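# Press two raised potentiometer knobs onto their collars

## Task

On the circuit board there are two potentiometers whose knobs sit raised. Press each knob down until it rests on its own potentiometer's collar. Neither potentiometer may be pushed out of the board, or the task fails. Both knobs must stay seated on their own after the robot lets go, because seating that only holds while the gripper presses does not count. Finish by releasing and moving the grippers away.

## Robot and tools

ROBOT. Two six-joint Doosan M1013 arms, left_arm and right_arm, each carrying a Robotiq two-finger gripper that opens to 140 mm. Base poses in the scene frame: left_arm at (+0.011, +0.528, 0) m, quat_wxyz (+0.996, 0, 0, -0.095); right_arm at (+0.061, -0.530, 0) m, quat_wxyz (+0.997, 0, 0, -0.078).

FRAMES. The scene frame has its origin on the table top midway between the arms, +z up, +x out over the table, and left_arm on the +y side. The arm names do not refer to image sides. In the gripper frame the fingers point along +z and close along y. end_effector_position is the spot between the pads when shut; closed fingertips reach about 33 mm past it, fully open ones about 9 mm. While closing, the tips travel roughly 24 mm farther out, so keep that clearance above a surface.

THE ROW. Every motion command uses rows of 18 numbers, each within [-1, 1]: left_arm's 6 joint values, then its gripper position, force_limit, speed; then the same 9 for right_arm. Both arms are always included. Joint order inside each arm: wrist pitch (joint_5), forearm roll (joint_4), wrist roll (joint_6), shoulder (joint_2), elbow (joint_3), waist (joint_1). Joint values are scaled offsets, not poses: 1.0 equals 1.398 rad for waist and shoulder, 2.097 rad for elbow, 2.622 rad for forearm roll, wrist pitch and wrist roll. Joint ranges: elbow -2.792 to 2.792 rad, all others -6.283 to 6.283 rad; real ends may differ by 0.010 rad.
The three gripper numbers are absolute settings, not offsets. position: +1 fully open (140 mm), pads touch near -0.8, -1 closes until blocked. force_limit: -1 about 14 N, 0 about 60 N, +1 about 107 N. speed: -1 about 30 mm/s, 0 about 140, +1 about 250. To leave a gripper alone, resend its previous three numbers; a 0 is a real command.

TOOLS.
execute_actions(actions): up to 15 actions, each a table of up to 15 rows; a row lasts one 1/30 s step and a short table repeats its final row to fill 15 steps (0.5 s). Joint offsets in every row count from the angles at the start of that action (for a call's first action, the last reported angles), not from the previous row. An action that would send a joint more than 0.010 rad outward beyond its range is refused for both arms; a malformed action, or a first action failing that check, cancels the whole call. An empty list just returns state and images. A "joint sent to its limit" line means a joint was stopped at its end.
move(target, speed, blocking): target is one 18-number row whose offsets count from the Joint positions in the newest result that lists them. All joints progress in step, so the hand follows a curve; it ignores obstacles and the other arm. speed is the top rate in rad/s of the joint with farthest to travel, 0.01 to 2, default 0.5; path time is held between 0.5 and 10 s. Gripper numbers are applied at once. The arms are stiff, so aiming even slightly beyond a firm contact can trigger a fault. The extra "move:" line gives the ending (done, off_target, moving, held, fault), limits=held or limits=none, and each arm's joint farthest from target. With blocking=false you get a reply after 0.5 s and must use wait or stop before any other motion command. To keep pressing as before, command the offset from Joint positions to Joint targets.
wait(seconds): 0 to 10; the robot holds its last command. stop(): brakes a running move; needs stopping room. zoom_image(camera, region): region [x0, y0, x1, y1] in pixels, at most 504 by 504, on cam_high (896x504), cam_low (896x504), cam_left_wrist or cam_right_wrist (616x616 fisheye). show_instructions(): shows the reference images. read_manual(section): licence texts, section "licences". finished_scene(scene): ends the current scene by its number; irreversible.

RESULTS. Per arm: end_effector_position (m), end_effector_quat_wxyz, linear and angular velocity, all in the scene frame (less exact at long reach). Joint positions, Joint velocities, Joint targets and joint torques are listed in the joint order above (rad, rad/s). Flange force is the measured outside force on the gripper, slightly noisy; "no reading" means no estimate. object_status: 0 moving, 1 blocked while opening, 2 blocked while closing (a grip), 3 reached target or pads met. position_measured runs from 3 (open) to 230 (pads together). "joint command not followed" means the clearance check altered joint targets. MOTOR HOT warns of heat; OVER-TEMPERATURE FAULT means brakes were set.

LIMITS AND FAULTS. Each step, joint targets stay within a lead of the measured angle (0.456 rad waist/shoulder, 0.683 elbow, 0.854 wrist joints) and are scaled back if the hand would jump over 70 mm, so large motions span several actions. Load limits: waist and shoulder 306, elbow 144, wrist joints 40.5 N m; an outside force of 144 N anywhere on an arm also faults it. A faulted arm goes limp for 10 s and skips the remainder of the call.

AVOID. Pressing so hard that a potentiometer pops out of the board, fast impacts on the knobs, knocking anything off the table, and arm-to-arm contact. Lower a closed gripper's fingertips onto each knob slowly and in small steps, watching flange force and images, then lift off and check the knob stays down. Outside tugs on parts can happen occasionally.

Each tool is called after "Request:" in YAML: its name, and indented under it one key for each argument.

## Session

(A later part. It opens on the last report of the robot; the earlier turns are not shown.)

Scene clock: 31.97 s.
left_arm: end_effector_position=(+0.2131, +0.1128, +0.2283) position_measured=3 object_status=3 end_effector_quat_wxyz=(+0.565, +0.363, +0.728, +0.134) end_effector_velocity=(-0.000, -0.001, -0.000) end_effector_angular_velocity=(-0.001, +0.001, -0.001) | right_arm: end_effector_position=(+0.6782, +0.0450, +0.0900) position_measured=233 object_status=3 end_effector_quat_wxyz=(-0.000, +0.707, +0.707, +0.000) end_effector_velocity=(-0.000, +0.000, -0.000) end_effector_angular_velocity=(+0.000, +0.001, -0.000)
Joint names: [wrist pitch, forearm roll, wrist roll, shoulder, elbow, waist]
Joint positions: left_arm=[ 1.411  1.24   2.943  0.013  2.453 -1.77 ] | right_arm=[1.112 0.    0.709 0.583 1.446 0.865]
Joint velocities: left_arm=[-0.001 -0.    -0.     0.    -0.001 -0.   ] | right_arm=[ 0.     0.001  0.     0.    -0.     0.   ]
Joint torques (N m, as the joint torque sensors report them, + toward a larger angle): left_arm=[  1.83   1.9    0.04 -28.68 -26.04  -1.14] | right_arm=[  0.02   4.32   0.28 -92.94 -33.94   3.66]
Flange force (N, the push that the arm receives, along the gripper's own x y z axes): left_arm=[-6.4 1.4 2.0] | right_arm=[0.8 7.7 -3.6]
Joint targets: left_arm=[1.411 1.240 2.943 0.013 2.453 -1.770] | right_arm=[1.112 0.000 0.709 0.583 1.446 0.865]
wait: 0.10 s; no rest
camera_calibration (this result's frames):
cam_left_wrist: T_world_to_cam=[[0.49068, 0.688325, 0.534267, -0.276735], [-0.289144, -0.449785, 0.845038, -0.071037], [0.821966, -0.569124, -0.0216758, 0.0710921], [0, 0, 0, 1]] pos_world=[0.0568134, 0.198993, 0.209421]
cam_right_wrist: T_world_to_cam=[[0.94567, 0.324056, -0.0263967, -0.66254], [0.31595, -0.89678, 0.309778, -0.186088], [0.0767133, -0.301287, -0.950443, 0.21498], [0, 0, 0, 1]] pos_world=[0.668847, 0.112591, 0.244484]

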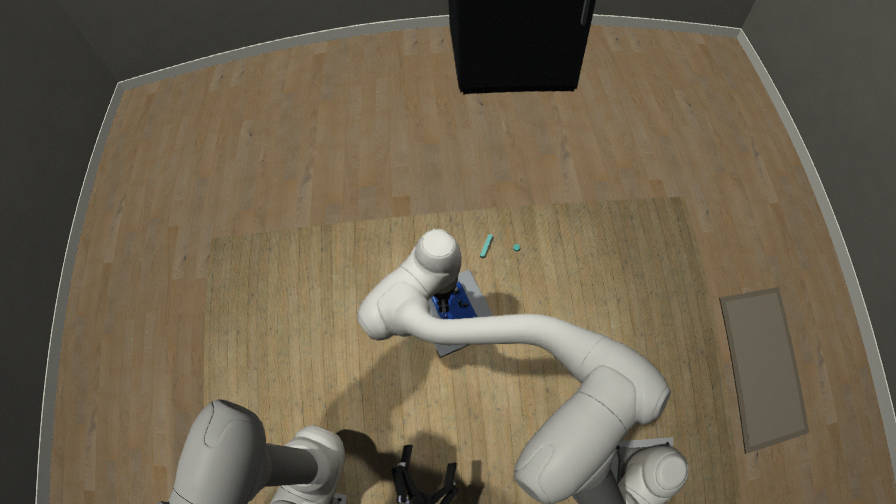

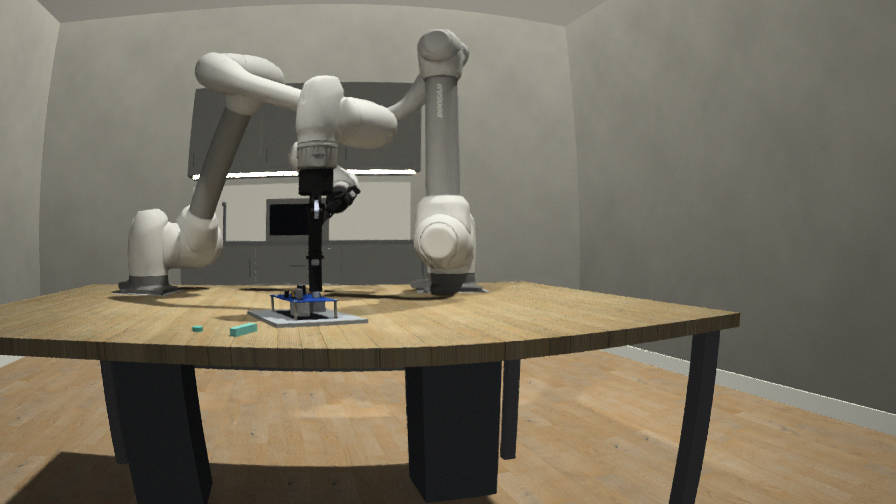

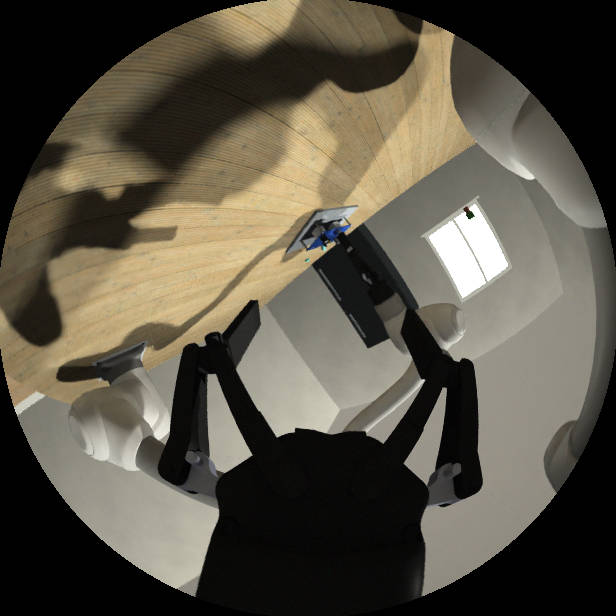

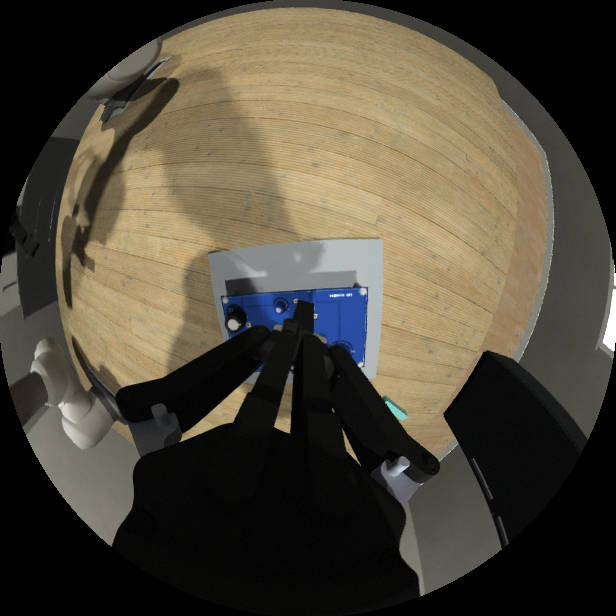

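Request:
execute_actions:
  actions:
    - [[0,0,0,0,0,0,1,0,0, -0.00035,0,0,0.00031,0.00023,0,-1,0,0.5]]

Request:
wait:
  seconds: 0.1

Request:
wait:
  seconds: 0.1

Request:
wait:
  seconds: 0.1

Scene clock: 32.67 s.
left_arm: end_effector_position=(+0.2131, +0.1128, +0.2283) position_measured=3 object_status=3 end_effector_quat_wxyz=(+0.565, +0.363, +0.728, +0.134) end_effector_velocity=(+0.001, +0.001, -0.000) end_effector_angular_velocity=(+0.001, -0.001, +0.001) | right_arm: end_effector_position=(+0.6782, +0.0450, +0.0894) position_measured=233 object_status=3 end_effector_quat_wxyz=(-0.000, +0.707, +0.707, +0.000) end_effector_velocity=(-0.000, -0.000, -0.000) end_effector_angular_velocity=(+0.000, +0.000, -0.000)
Joint names: [wrist pitch, forearm roll, wrist roll, shoulder, elbow, waist]
Joint positions: left_arm=[ 1.411  1.24   2.943  0.013  2.453 -1.77 ] | right_arm=[1.111 0.    0.709 0.584 1.446 0.865]
Joint velocities: left_arm=[ 0.001 -0.    -0.    -0.     0.002  0.001] | right_arm=[-0.  0.  0. -0.  0. -0.]
Joint torques (N m, as the joint torque sensors report them, + toward a larger angle): left_arm=[  1.8    1.91  -0.17 -29.52 -25.93  -1.51] | right_arm=[ -0.19   4.44  -0.09 -90.4  -34.05   1.62]
Flange force (N, the push that the arm receives, along the gripper's own x y z axes): left_arm=[-7.1 0.4 3.4] | right_arm=[0.3 2.9 -5.8]
Joint targets: left_arm=[1.411 1.240 2.943 0.013 2.453 -1.770] | right_arm=[1.111 0.000 0.709 0.584 1.446 0.865]
camera_calibration (this result's frames):
cam_left_wrist: T_world_to_cam=[[0.49068, 0.688325, 0.534267, -0.276736], [-0.289144, -0.449785, 0.845038, -0.071037], [0.821966, -0.569124, -0.0216755, 0.071092], [0, 0, 0, 1]] pos_world=[0.0568135, 0.198993, 0.209421]
cam_right_wrist: T_world_to_cam=[[0.94567, 0.324056, -0.0263884, -0.662557], [0.315947, -0.896781, 0.309774, -0.185901], [0.0767197, -0.301282, -0.950444, 0.214406], [0, 0, 0, 1]] pos_world=[0.668846, 0.11259, 0.243884]

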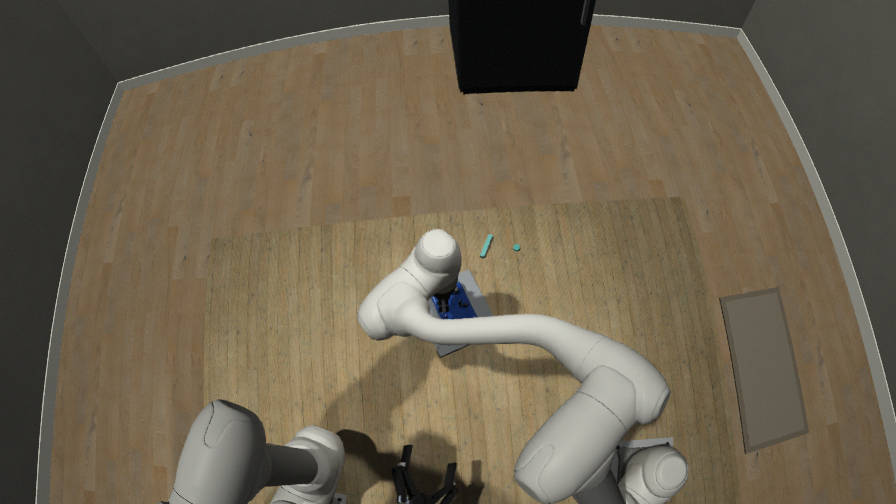

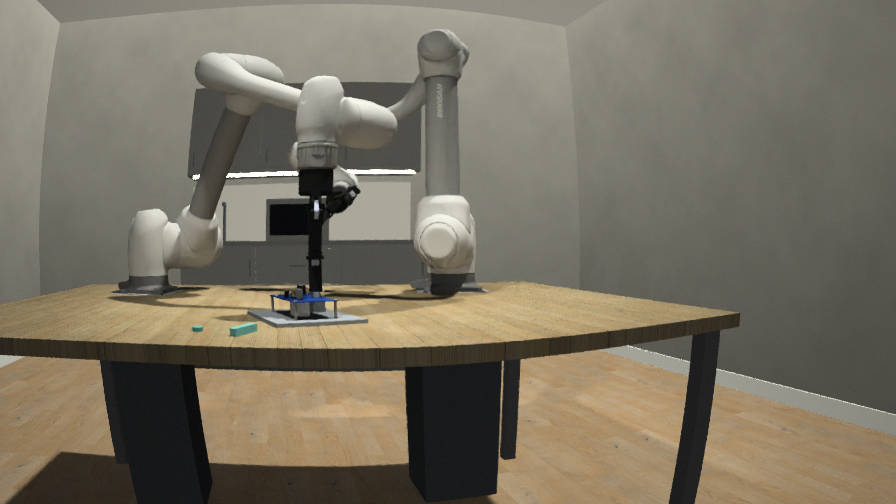

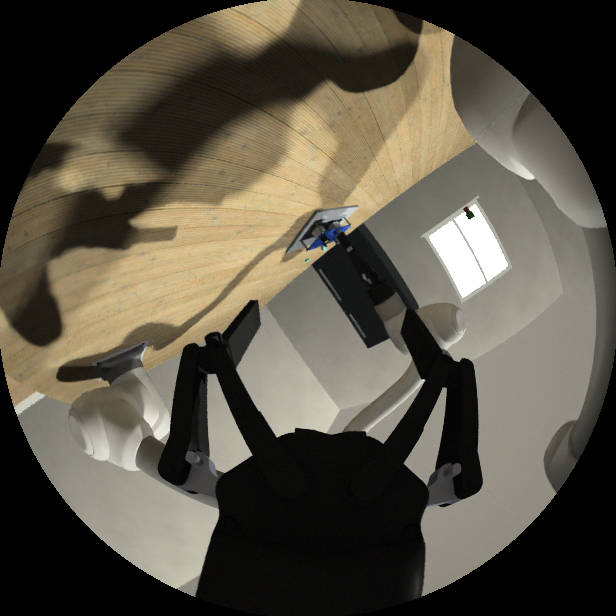

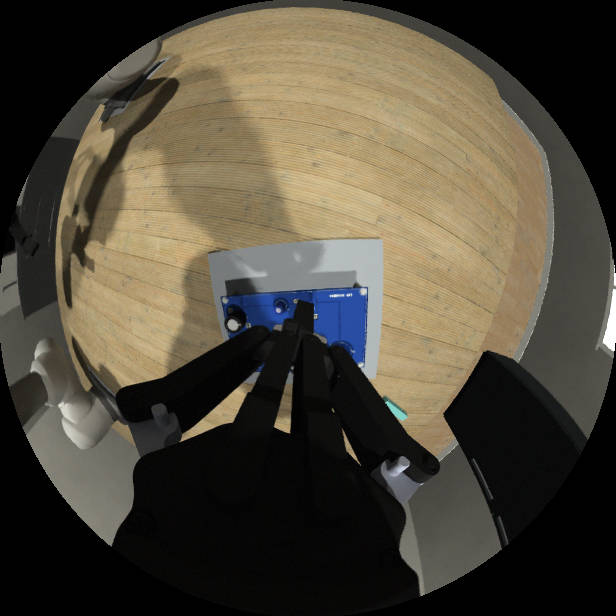

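Scene clock: 32.77 s.
left_arm: end_effector_position=(+0.2131, +0.1128, +0.2283) position_measured=3 object_status=3 end_effector_quat_wxyz=(+0.565, +0.363, +0.728, +0.134) end_effector_velocity=(-0.000, -0.000, -0.000) end_effector_angular_velocity=(+0.000, +0.000, -0.000) | right_arm: end_effector_position=(+0.6782, +0.0450, +0.0894) position_measured=233 object_status=3 end_effector_quat_wxyz=(-0.000, +0.707, +0.707, +0.000) end_effector_velocity=(+0.001, -0.000, +0.000) end_effector_angular_velocity=(-0.001, -0.002, +0.002)
Joint names: [wrist pitch, forearm roll, wrist roll, shoulder, elbow, waist]
Joint positions: left_arm=[ 1.411  1.24   2.943  0.013  2.453 -1.77 ] | right_arm=[1.111 0.    0.709 0.584 1.446 0.865]
Joint velocities: left_arm=[-0.    -0.    -0.     0.001 -0.    -0.   ] | right_arm=[-0.    -0.002 -0.001 -0.    -0.     0.   ]
Joint torques (N m, as the joint torque sensors report them, + toward a larger angle): left_arm=[  1.9    2.    -0.04 -29.67 -25.95  -0.55] | right_arm=[ -0.19   3.96   0.15 -92.18 -33.29   4.44]
Flange force (N, the push that the arm receives, along the gripper's own x y z axes): left_arm=[-5.7 -0.9 0.8] | right_arm=[0.6 8.6 -5.1]
Joint targets: left_arm=[1.411 1.240 2.943 0.013 2.453 -1.770] | right_arm=[1.111 0.000 0.709 0.584 1.446 0.865]
wait: 0.10 s; no rest
camera_calibration (this result's frames):
cam_left_wrist: T_world_to_cam=[[0.49068, 0.688325, 0.534267, -0.276736], [-0.289144, -0.449785, 0.845038, -0.071037], [0.821966, -0.569124, -0.0216757, 0.0710921], [0, 0, 0, 1]] pos_world=[0.0568135, 0.198993, 0.209421]
cam_right_wrist: T_world_to_cam=[[0.94567, 0.324056, -0.0263912, -0.662556], [0.315948, -0.896781, 0.309775, -0.1859], [0.0767175, -0.301283, -0.950443, 0.214403], [0, 0, 0, 1]] pos_world=[0.668845, 0.112589, 0.24388]

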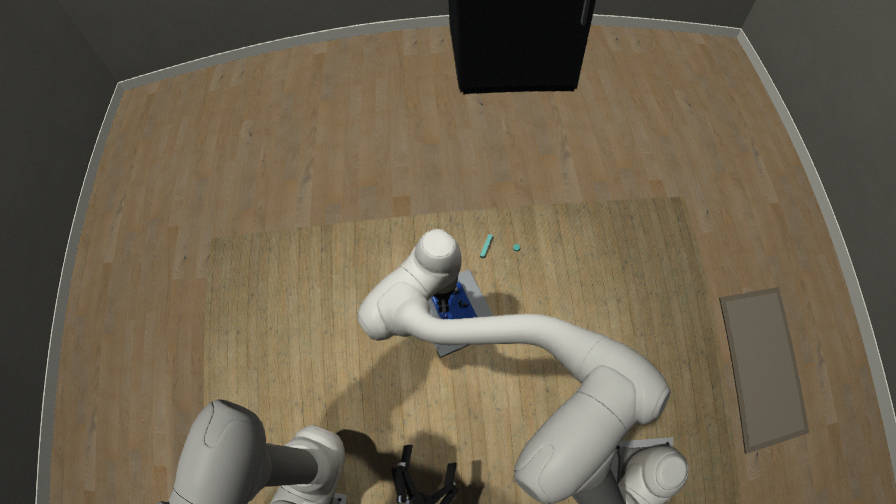

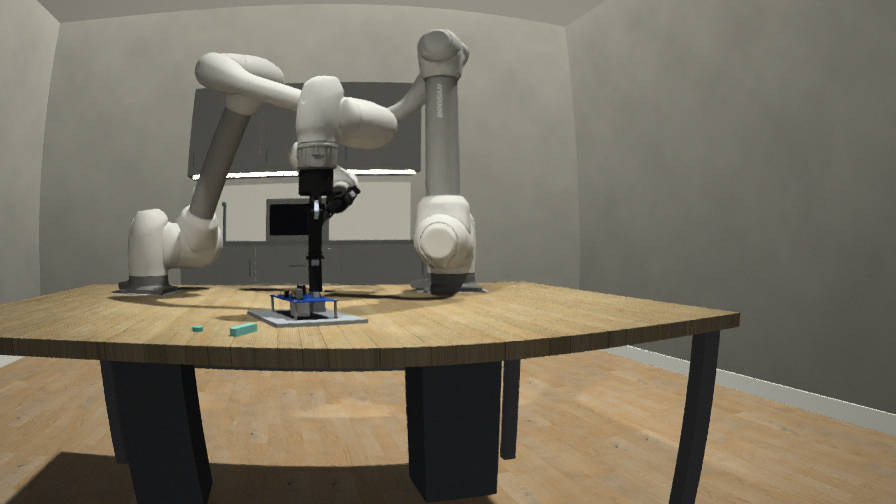

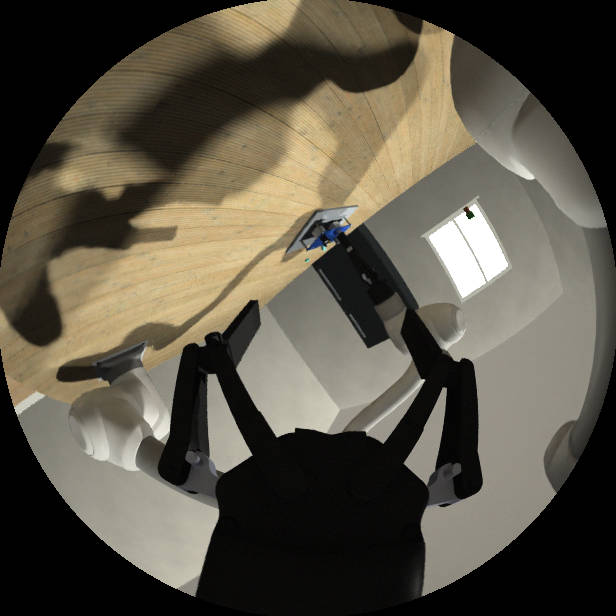

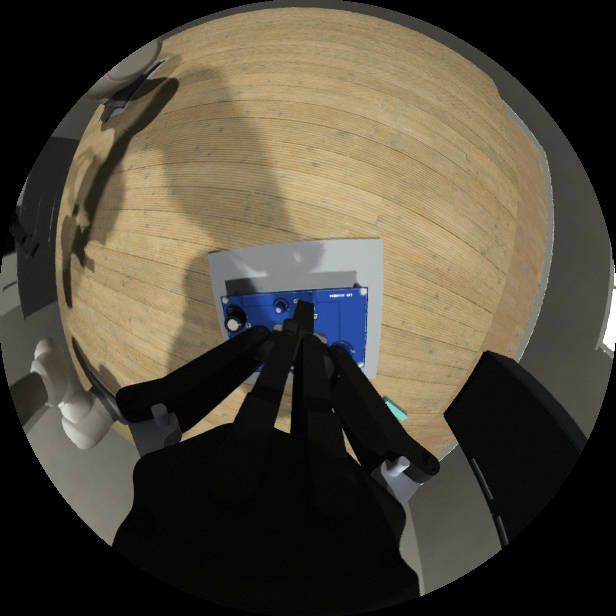

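Scene clock: 32.87 s.
left_arm: end_effector_position=(+0.2131, +0.1128, +0.2283) position_measured=3 object_status=3 end_effector_quat_wxyz=(+0.565, +0.363, +0.728, +0.134) end_effector_velocity=(+0.000, +0.000, -0.000) end_effector_angular_velocity=(+0.001, +0.000, -0.001) | right_arm: end_effector_position=(+0.6782, +0.0450, +0.0894) position_measured=233 object_status=3 end_effector_quat_wxyz=(-0.000, +0.707, +0.707, +0.000) end_effector_velocity=(-0.000, +0.000, +0.000) end_effector_angular_velocity=(+0.001, +0.000, -0.001)
Joint names: [wrist pitch, forearm roll, wrist roll, shoulder, elbow, waist]
Joint positions: left_arm=[ 1.411  1.24   2.943  0.013  2.453 -1.77 ] | right_arm=[1.111 0.    0.709 0.584 1.446 0.865]
Joint velocities: left_arm=[-0.001  0.     0.     0.     0.001 -0.   ] | right_arm=[-0.     0.001  0.    -0.    -0.    -0.   ]
Joint torques (N m, as the joint torque sensors report them, + toward a larger angle): left_arm=[  1.86   1.83   0.02 -29.42 -25.88  -1.15] | right_arm=[ -0.43   4.13   0.13 -89.81 -34.33   2.37]
Flange force (N, the push that the arm receives, along the gripper's own x y z axes): left_arm=[-6.4 -0.2 2.6] | right_arm=[-1.5 2.8 -6.3]
Joint targets: left_arm=[1.411 1.240 2.943 0.013 2.453 -1.770] | right_arm=[1.111 0.000 0.709 0.584 1.446 0.865]
wait: 0.10 s; no rest
camera_calibration (this result's frames):
cam_left_wrist: T_world_to_cam=[[0.49068, 0.688325, 0.534267, -0.276736], [-0.289144, -0.449785, 0.845038, -0.071037], [0.821966, -0.569124, -0.0216756, 0.071092], [0, 0, 0, 1]] pos_world=[0.0568135, 0.198993, 0.209421]
cam_right_wrist: T_world_to_cam=[[0.94567, 0.324056, -0.0263929, -0.662555], [0.315949, -0.896781, 0.309776, -0.1859], [0.0767161, -0.301285, -0.950443, 0.214403], [0, 0, 0, 1]] pos_world=[0.668845, 0.112589, 0.243878]

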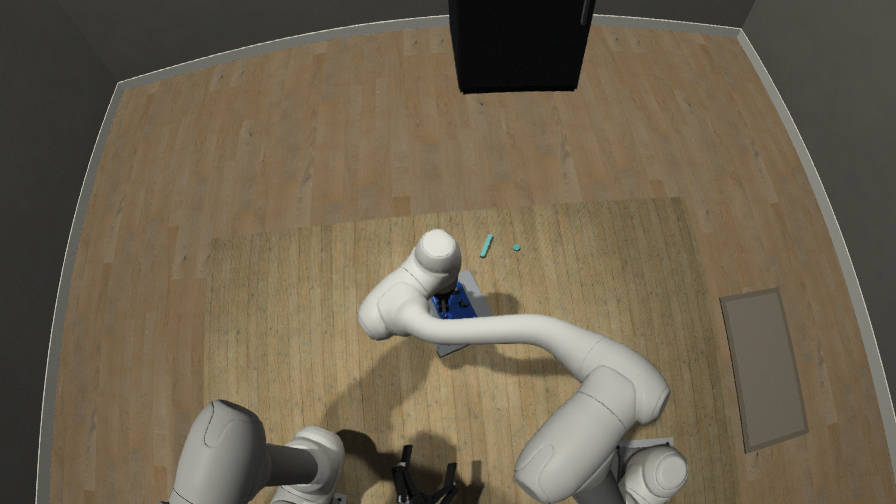

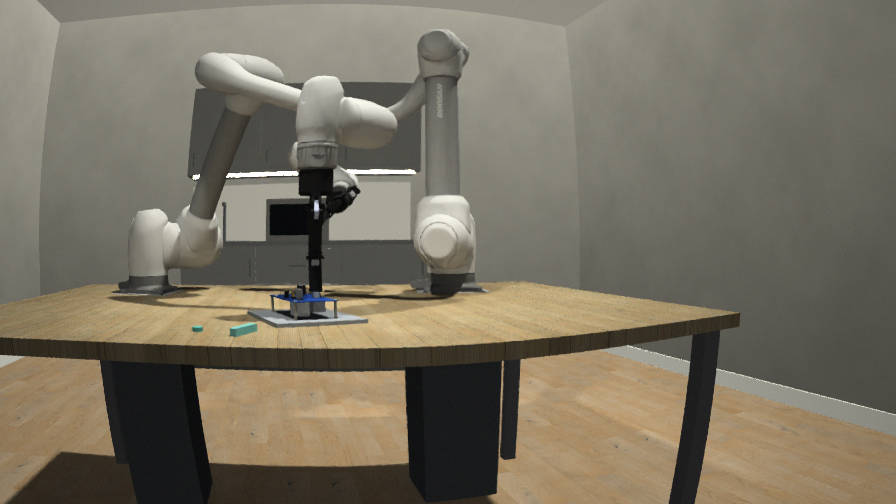

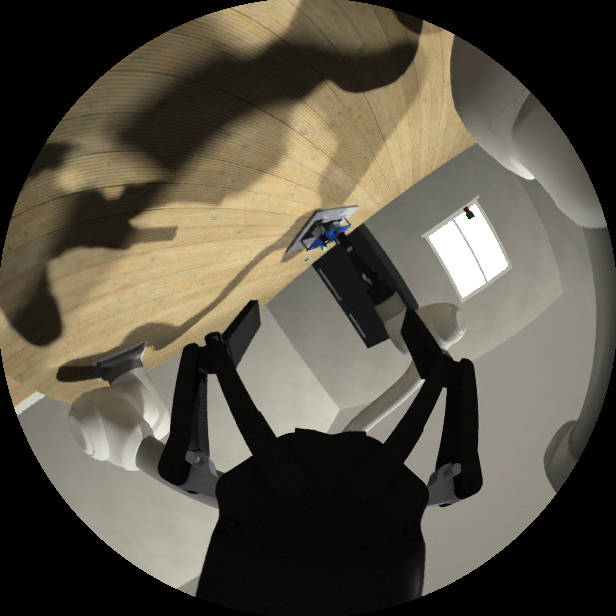

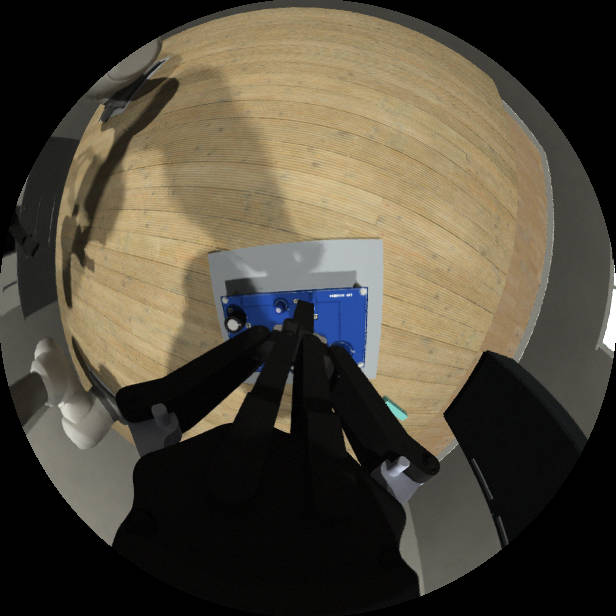

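Scene clock: 32.97 s.
left_arm: end_effector_position=(+0.2131, +0.1128, +0.2283) position_measured=3 object_status=3 end_effector_quat_wxyz=(+0.565, +0.363, +0.728, +0.134) end_effector_velocity=(+0.000, +0.000, +0.000) end_effector_angular_velocity=(-0.000, +0.000, +0.001) | right_arm: end_effector_position=(+0.6782, +0.0450, +0.0894) position_measured=233 object_status=3 end_effector_quat_wxyz=(-0.000, +0.707, +0.707, +0.000) end_effector_velocity=(-0.000, -0.000, -0.000) end_effector_angular_velocity=(-0.000, +0.000, +0.000)
Joint names: [wrist pitch, forearm roll, wrist roll, shoulder, elbow, waist]
Joint positions: left_arm=[ 1.411  1.24   2.943  0.013  2.453 -1.77 ] | right_arm=[1.111 0.    0.709 0.584 1.446 0.865]
Joint velocities: left_arm=[ 0.    -0.    -0.    -0.     0.     0.001] | right_arm=[-0.    -0.    -0.    -0.     0.001 -0.   ]
Joint torques (N m, as the joint torque sensors report them, + toward a larger angle): left_arm=[  1.92   1.98   0.   -29.5  -26.39  -1.28] | right_arm=[  0.11   4.16  -0.36 -92.19 -34.28   6.16]
Flange force (N, the push that the arm receives, along the gripper's own x y z axes): left_arm=[-5.8 0.1 3.0] | right_arm=[-2.4 7.5 -3.7]
Joint targets: left_arm=[1.411 1.240 2.943 0.013 2.453 -1.770] | right_arm=[1.111 0.000 0.709 0.584 1.446 0.865]
wait: 0.10 s; no rest
camera_calibration (this result's frames):
cam_left_wrist: T_world_to_cam=[[0.49068, 0.688325, 0.534267, -0.276736], [-0.289144, -0.449785, 0.845038, -0.071037], [0.821966, -0.569123, -0.0216756, 0.071092], [0, 0, 0, 1]] pos_world=[0.0568134, 0.198993, 0.209421]
cam_right_wrist: T_world_to_cam=[[0.94567, 0.324056, -0.0263937, -0.662555], [0.315949, -0.89678, 0.309776, -0.1859], [0.0767155, -0.301285, -0.950443, 0.214402], [0, 0, 0, 1]] pos_world=[0.668845, 0.112589, 0.243878]

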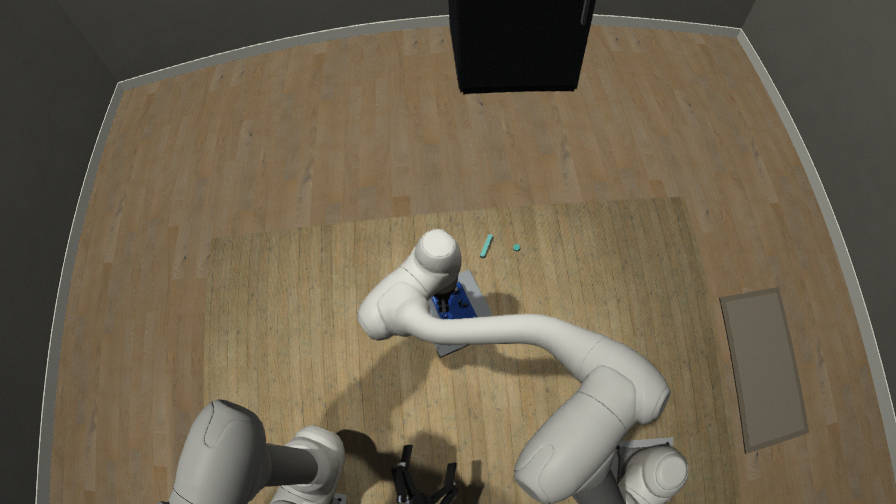

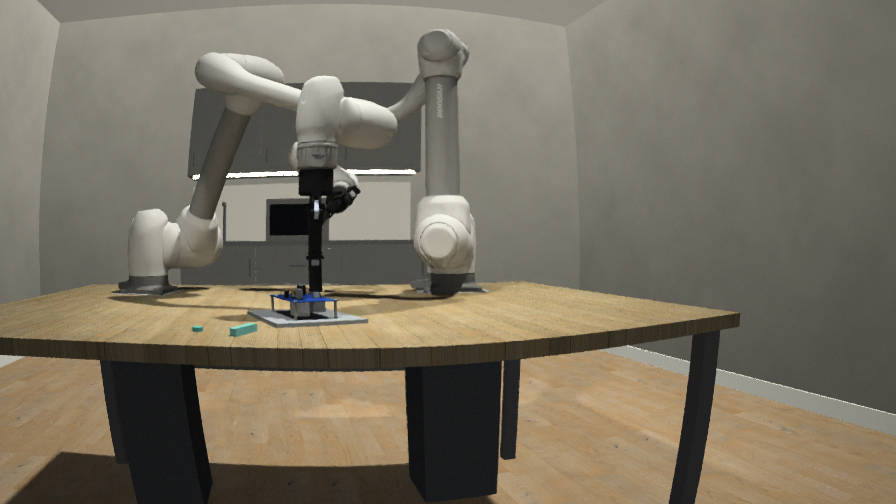

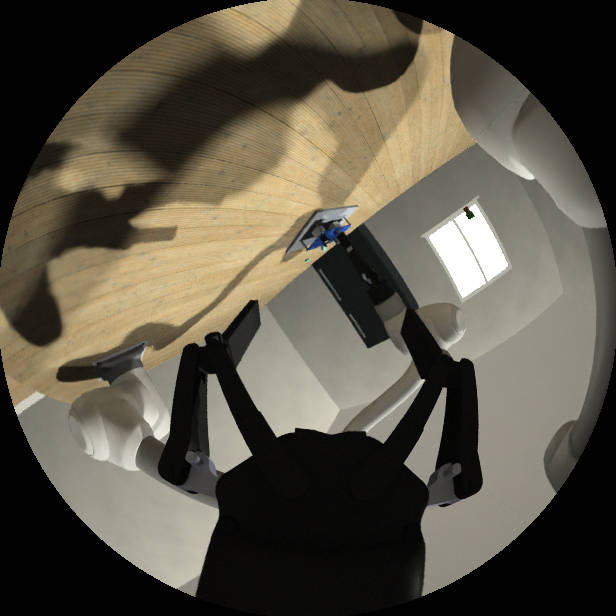

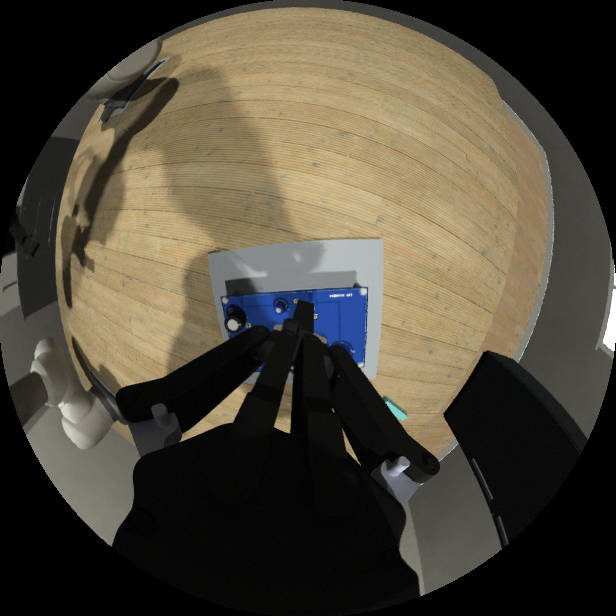

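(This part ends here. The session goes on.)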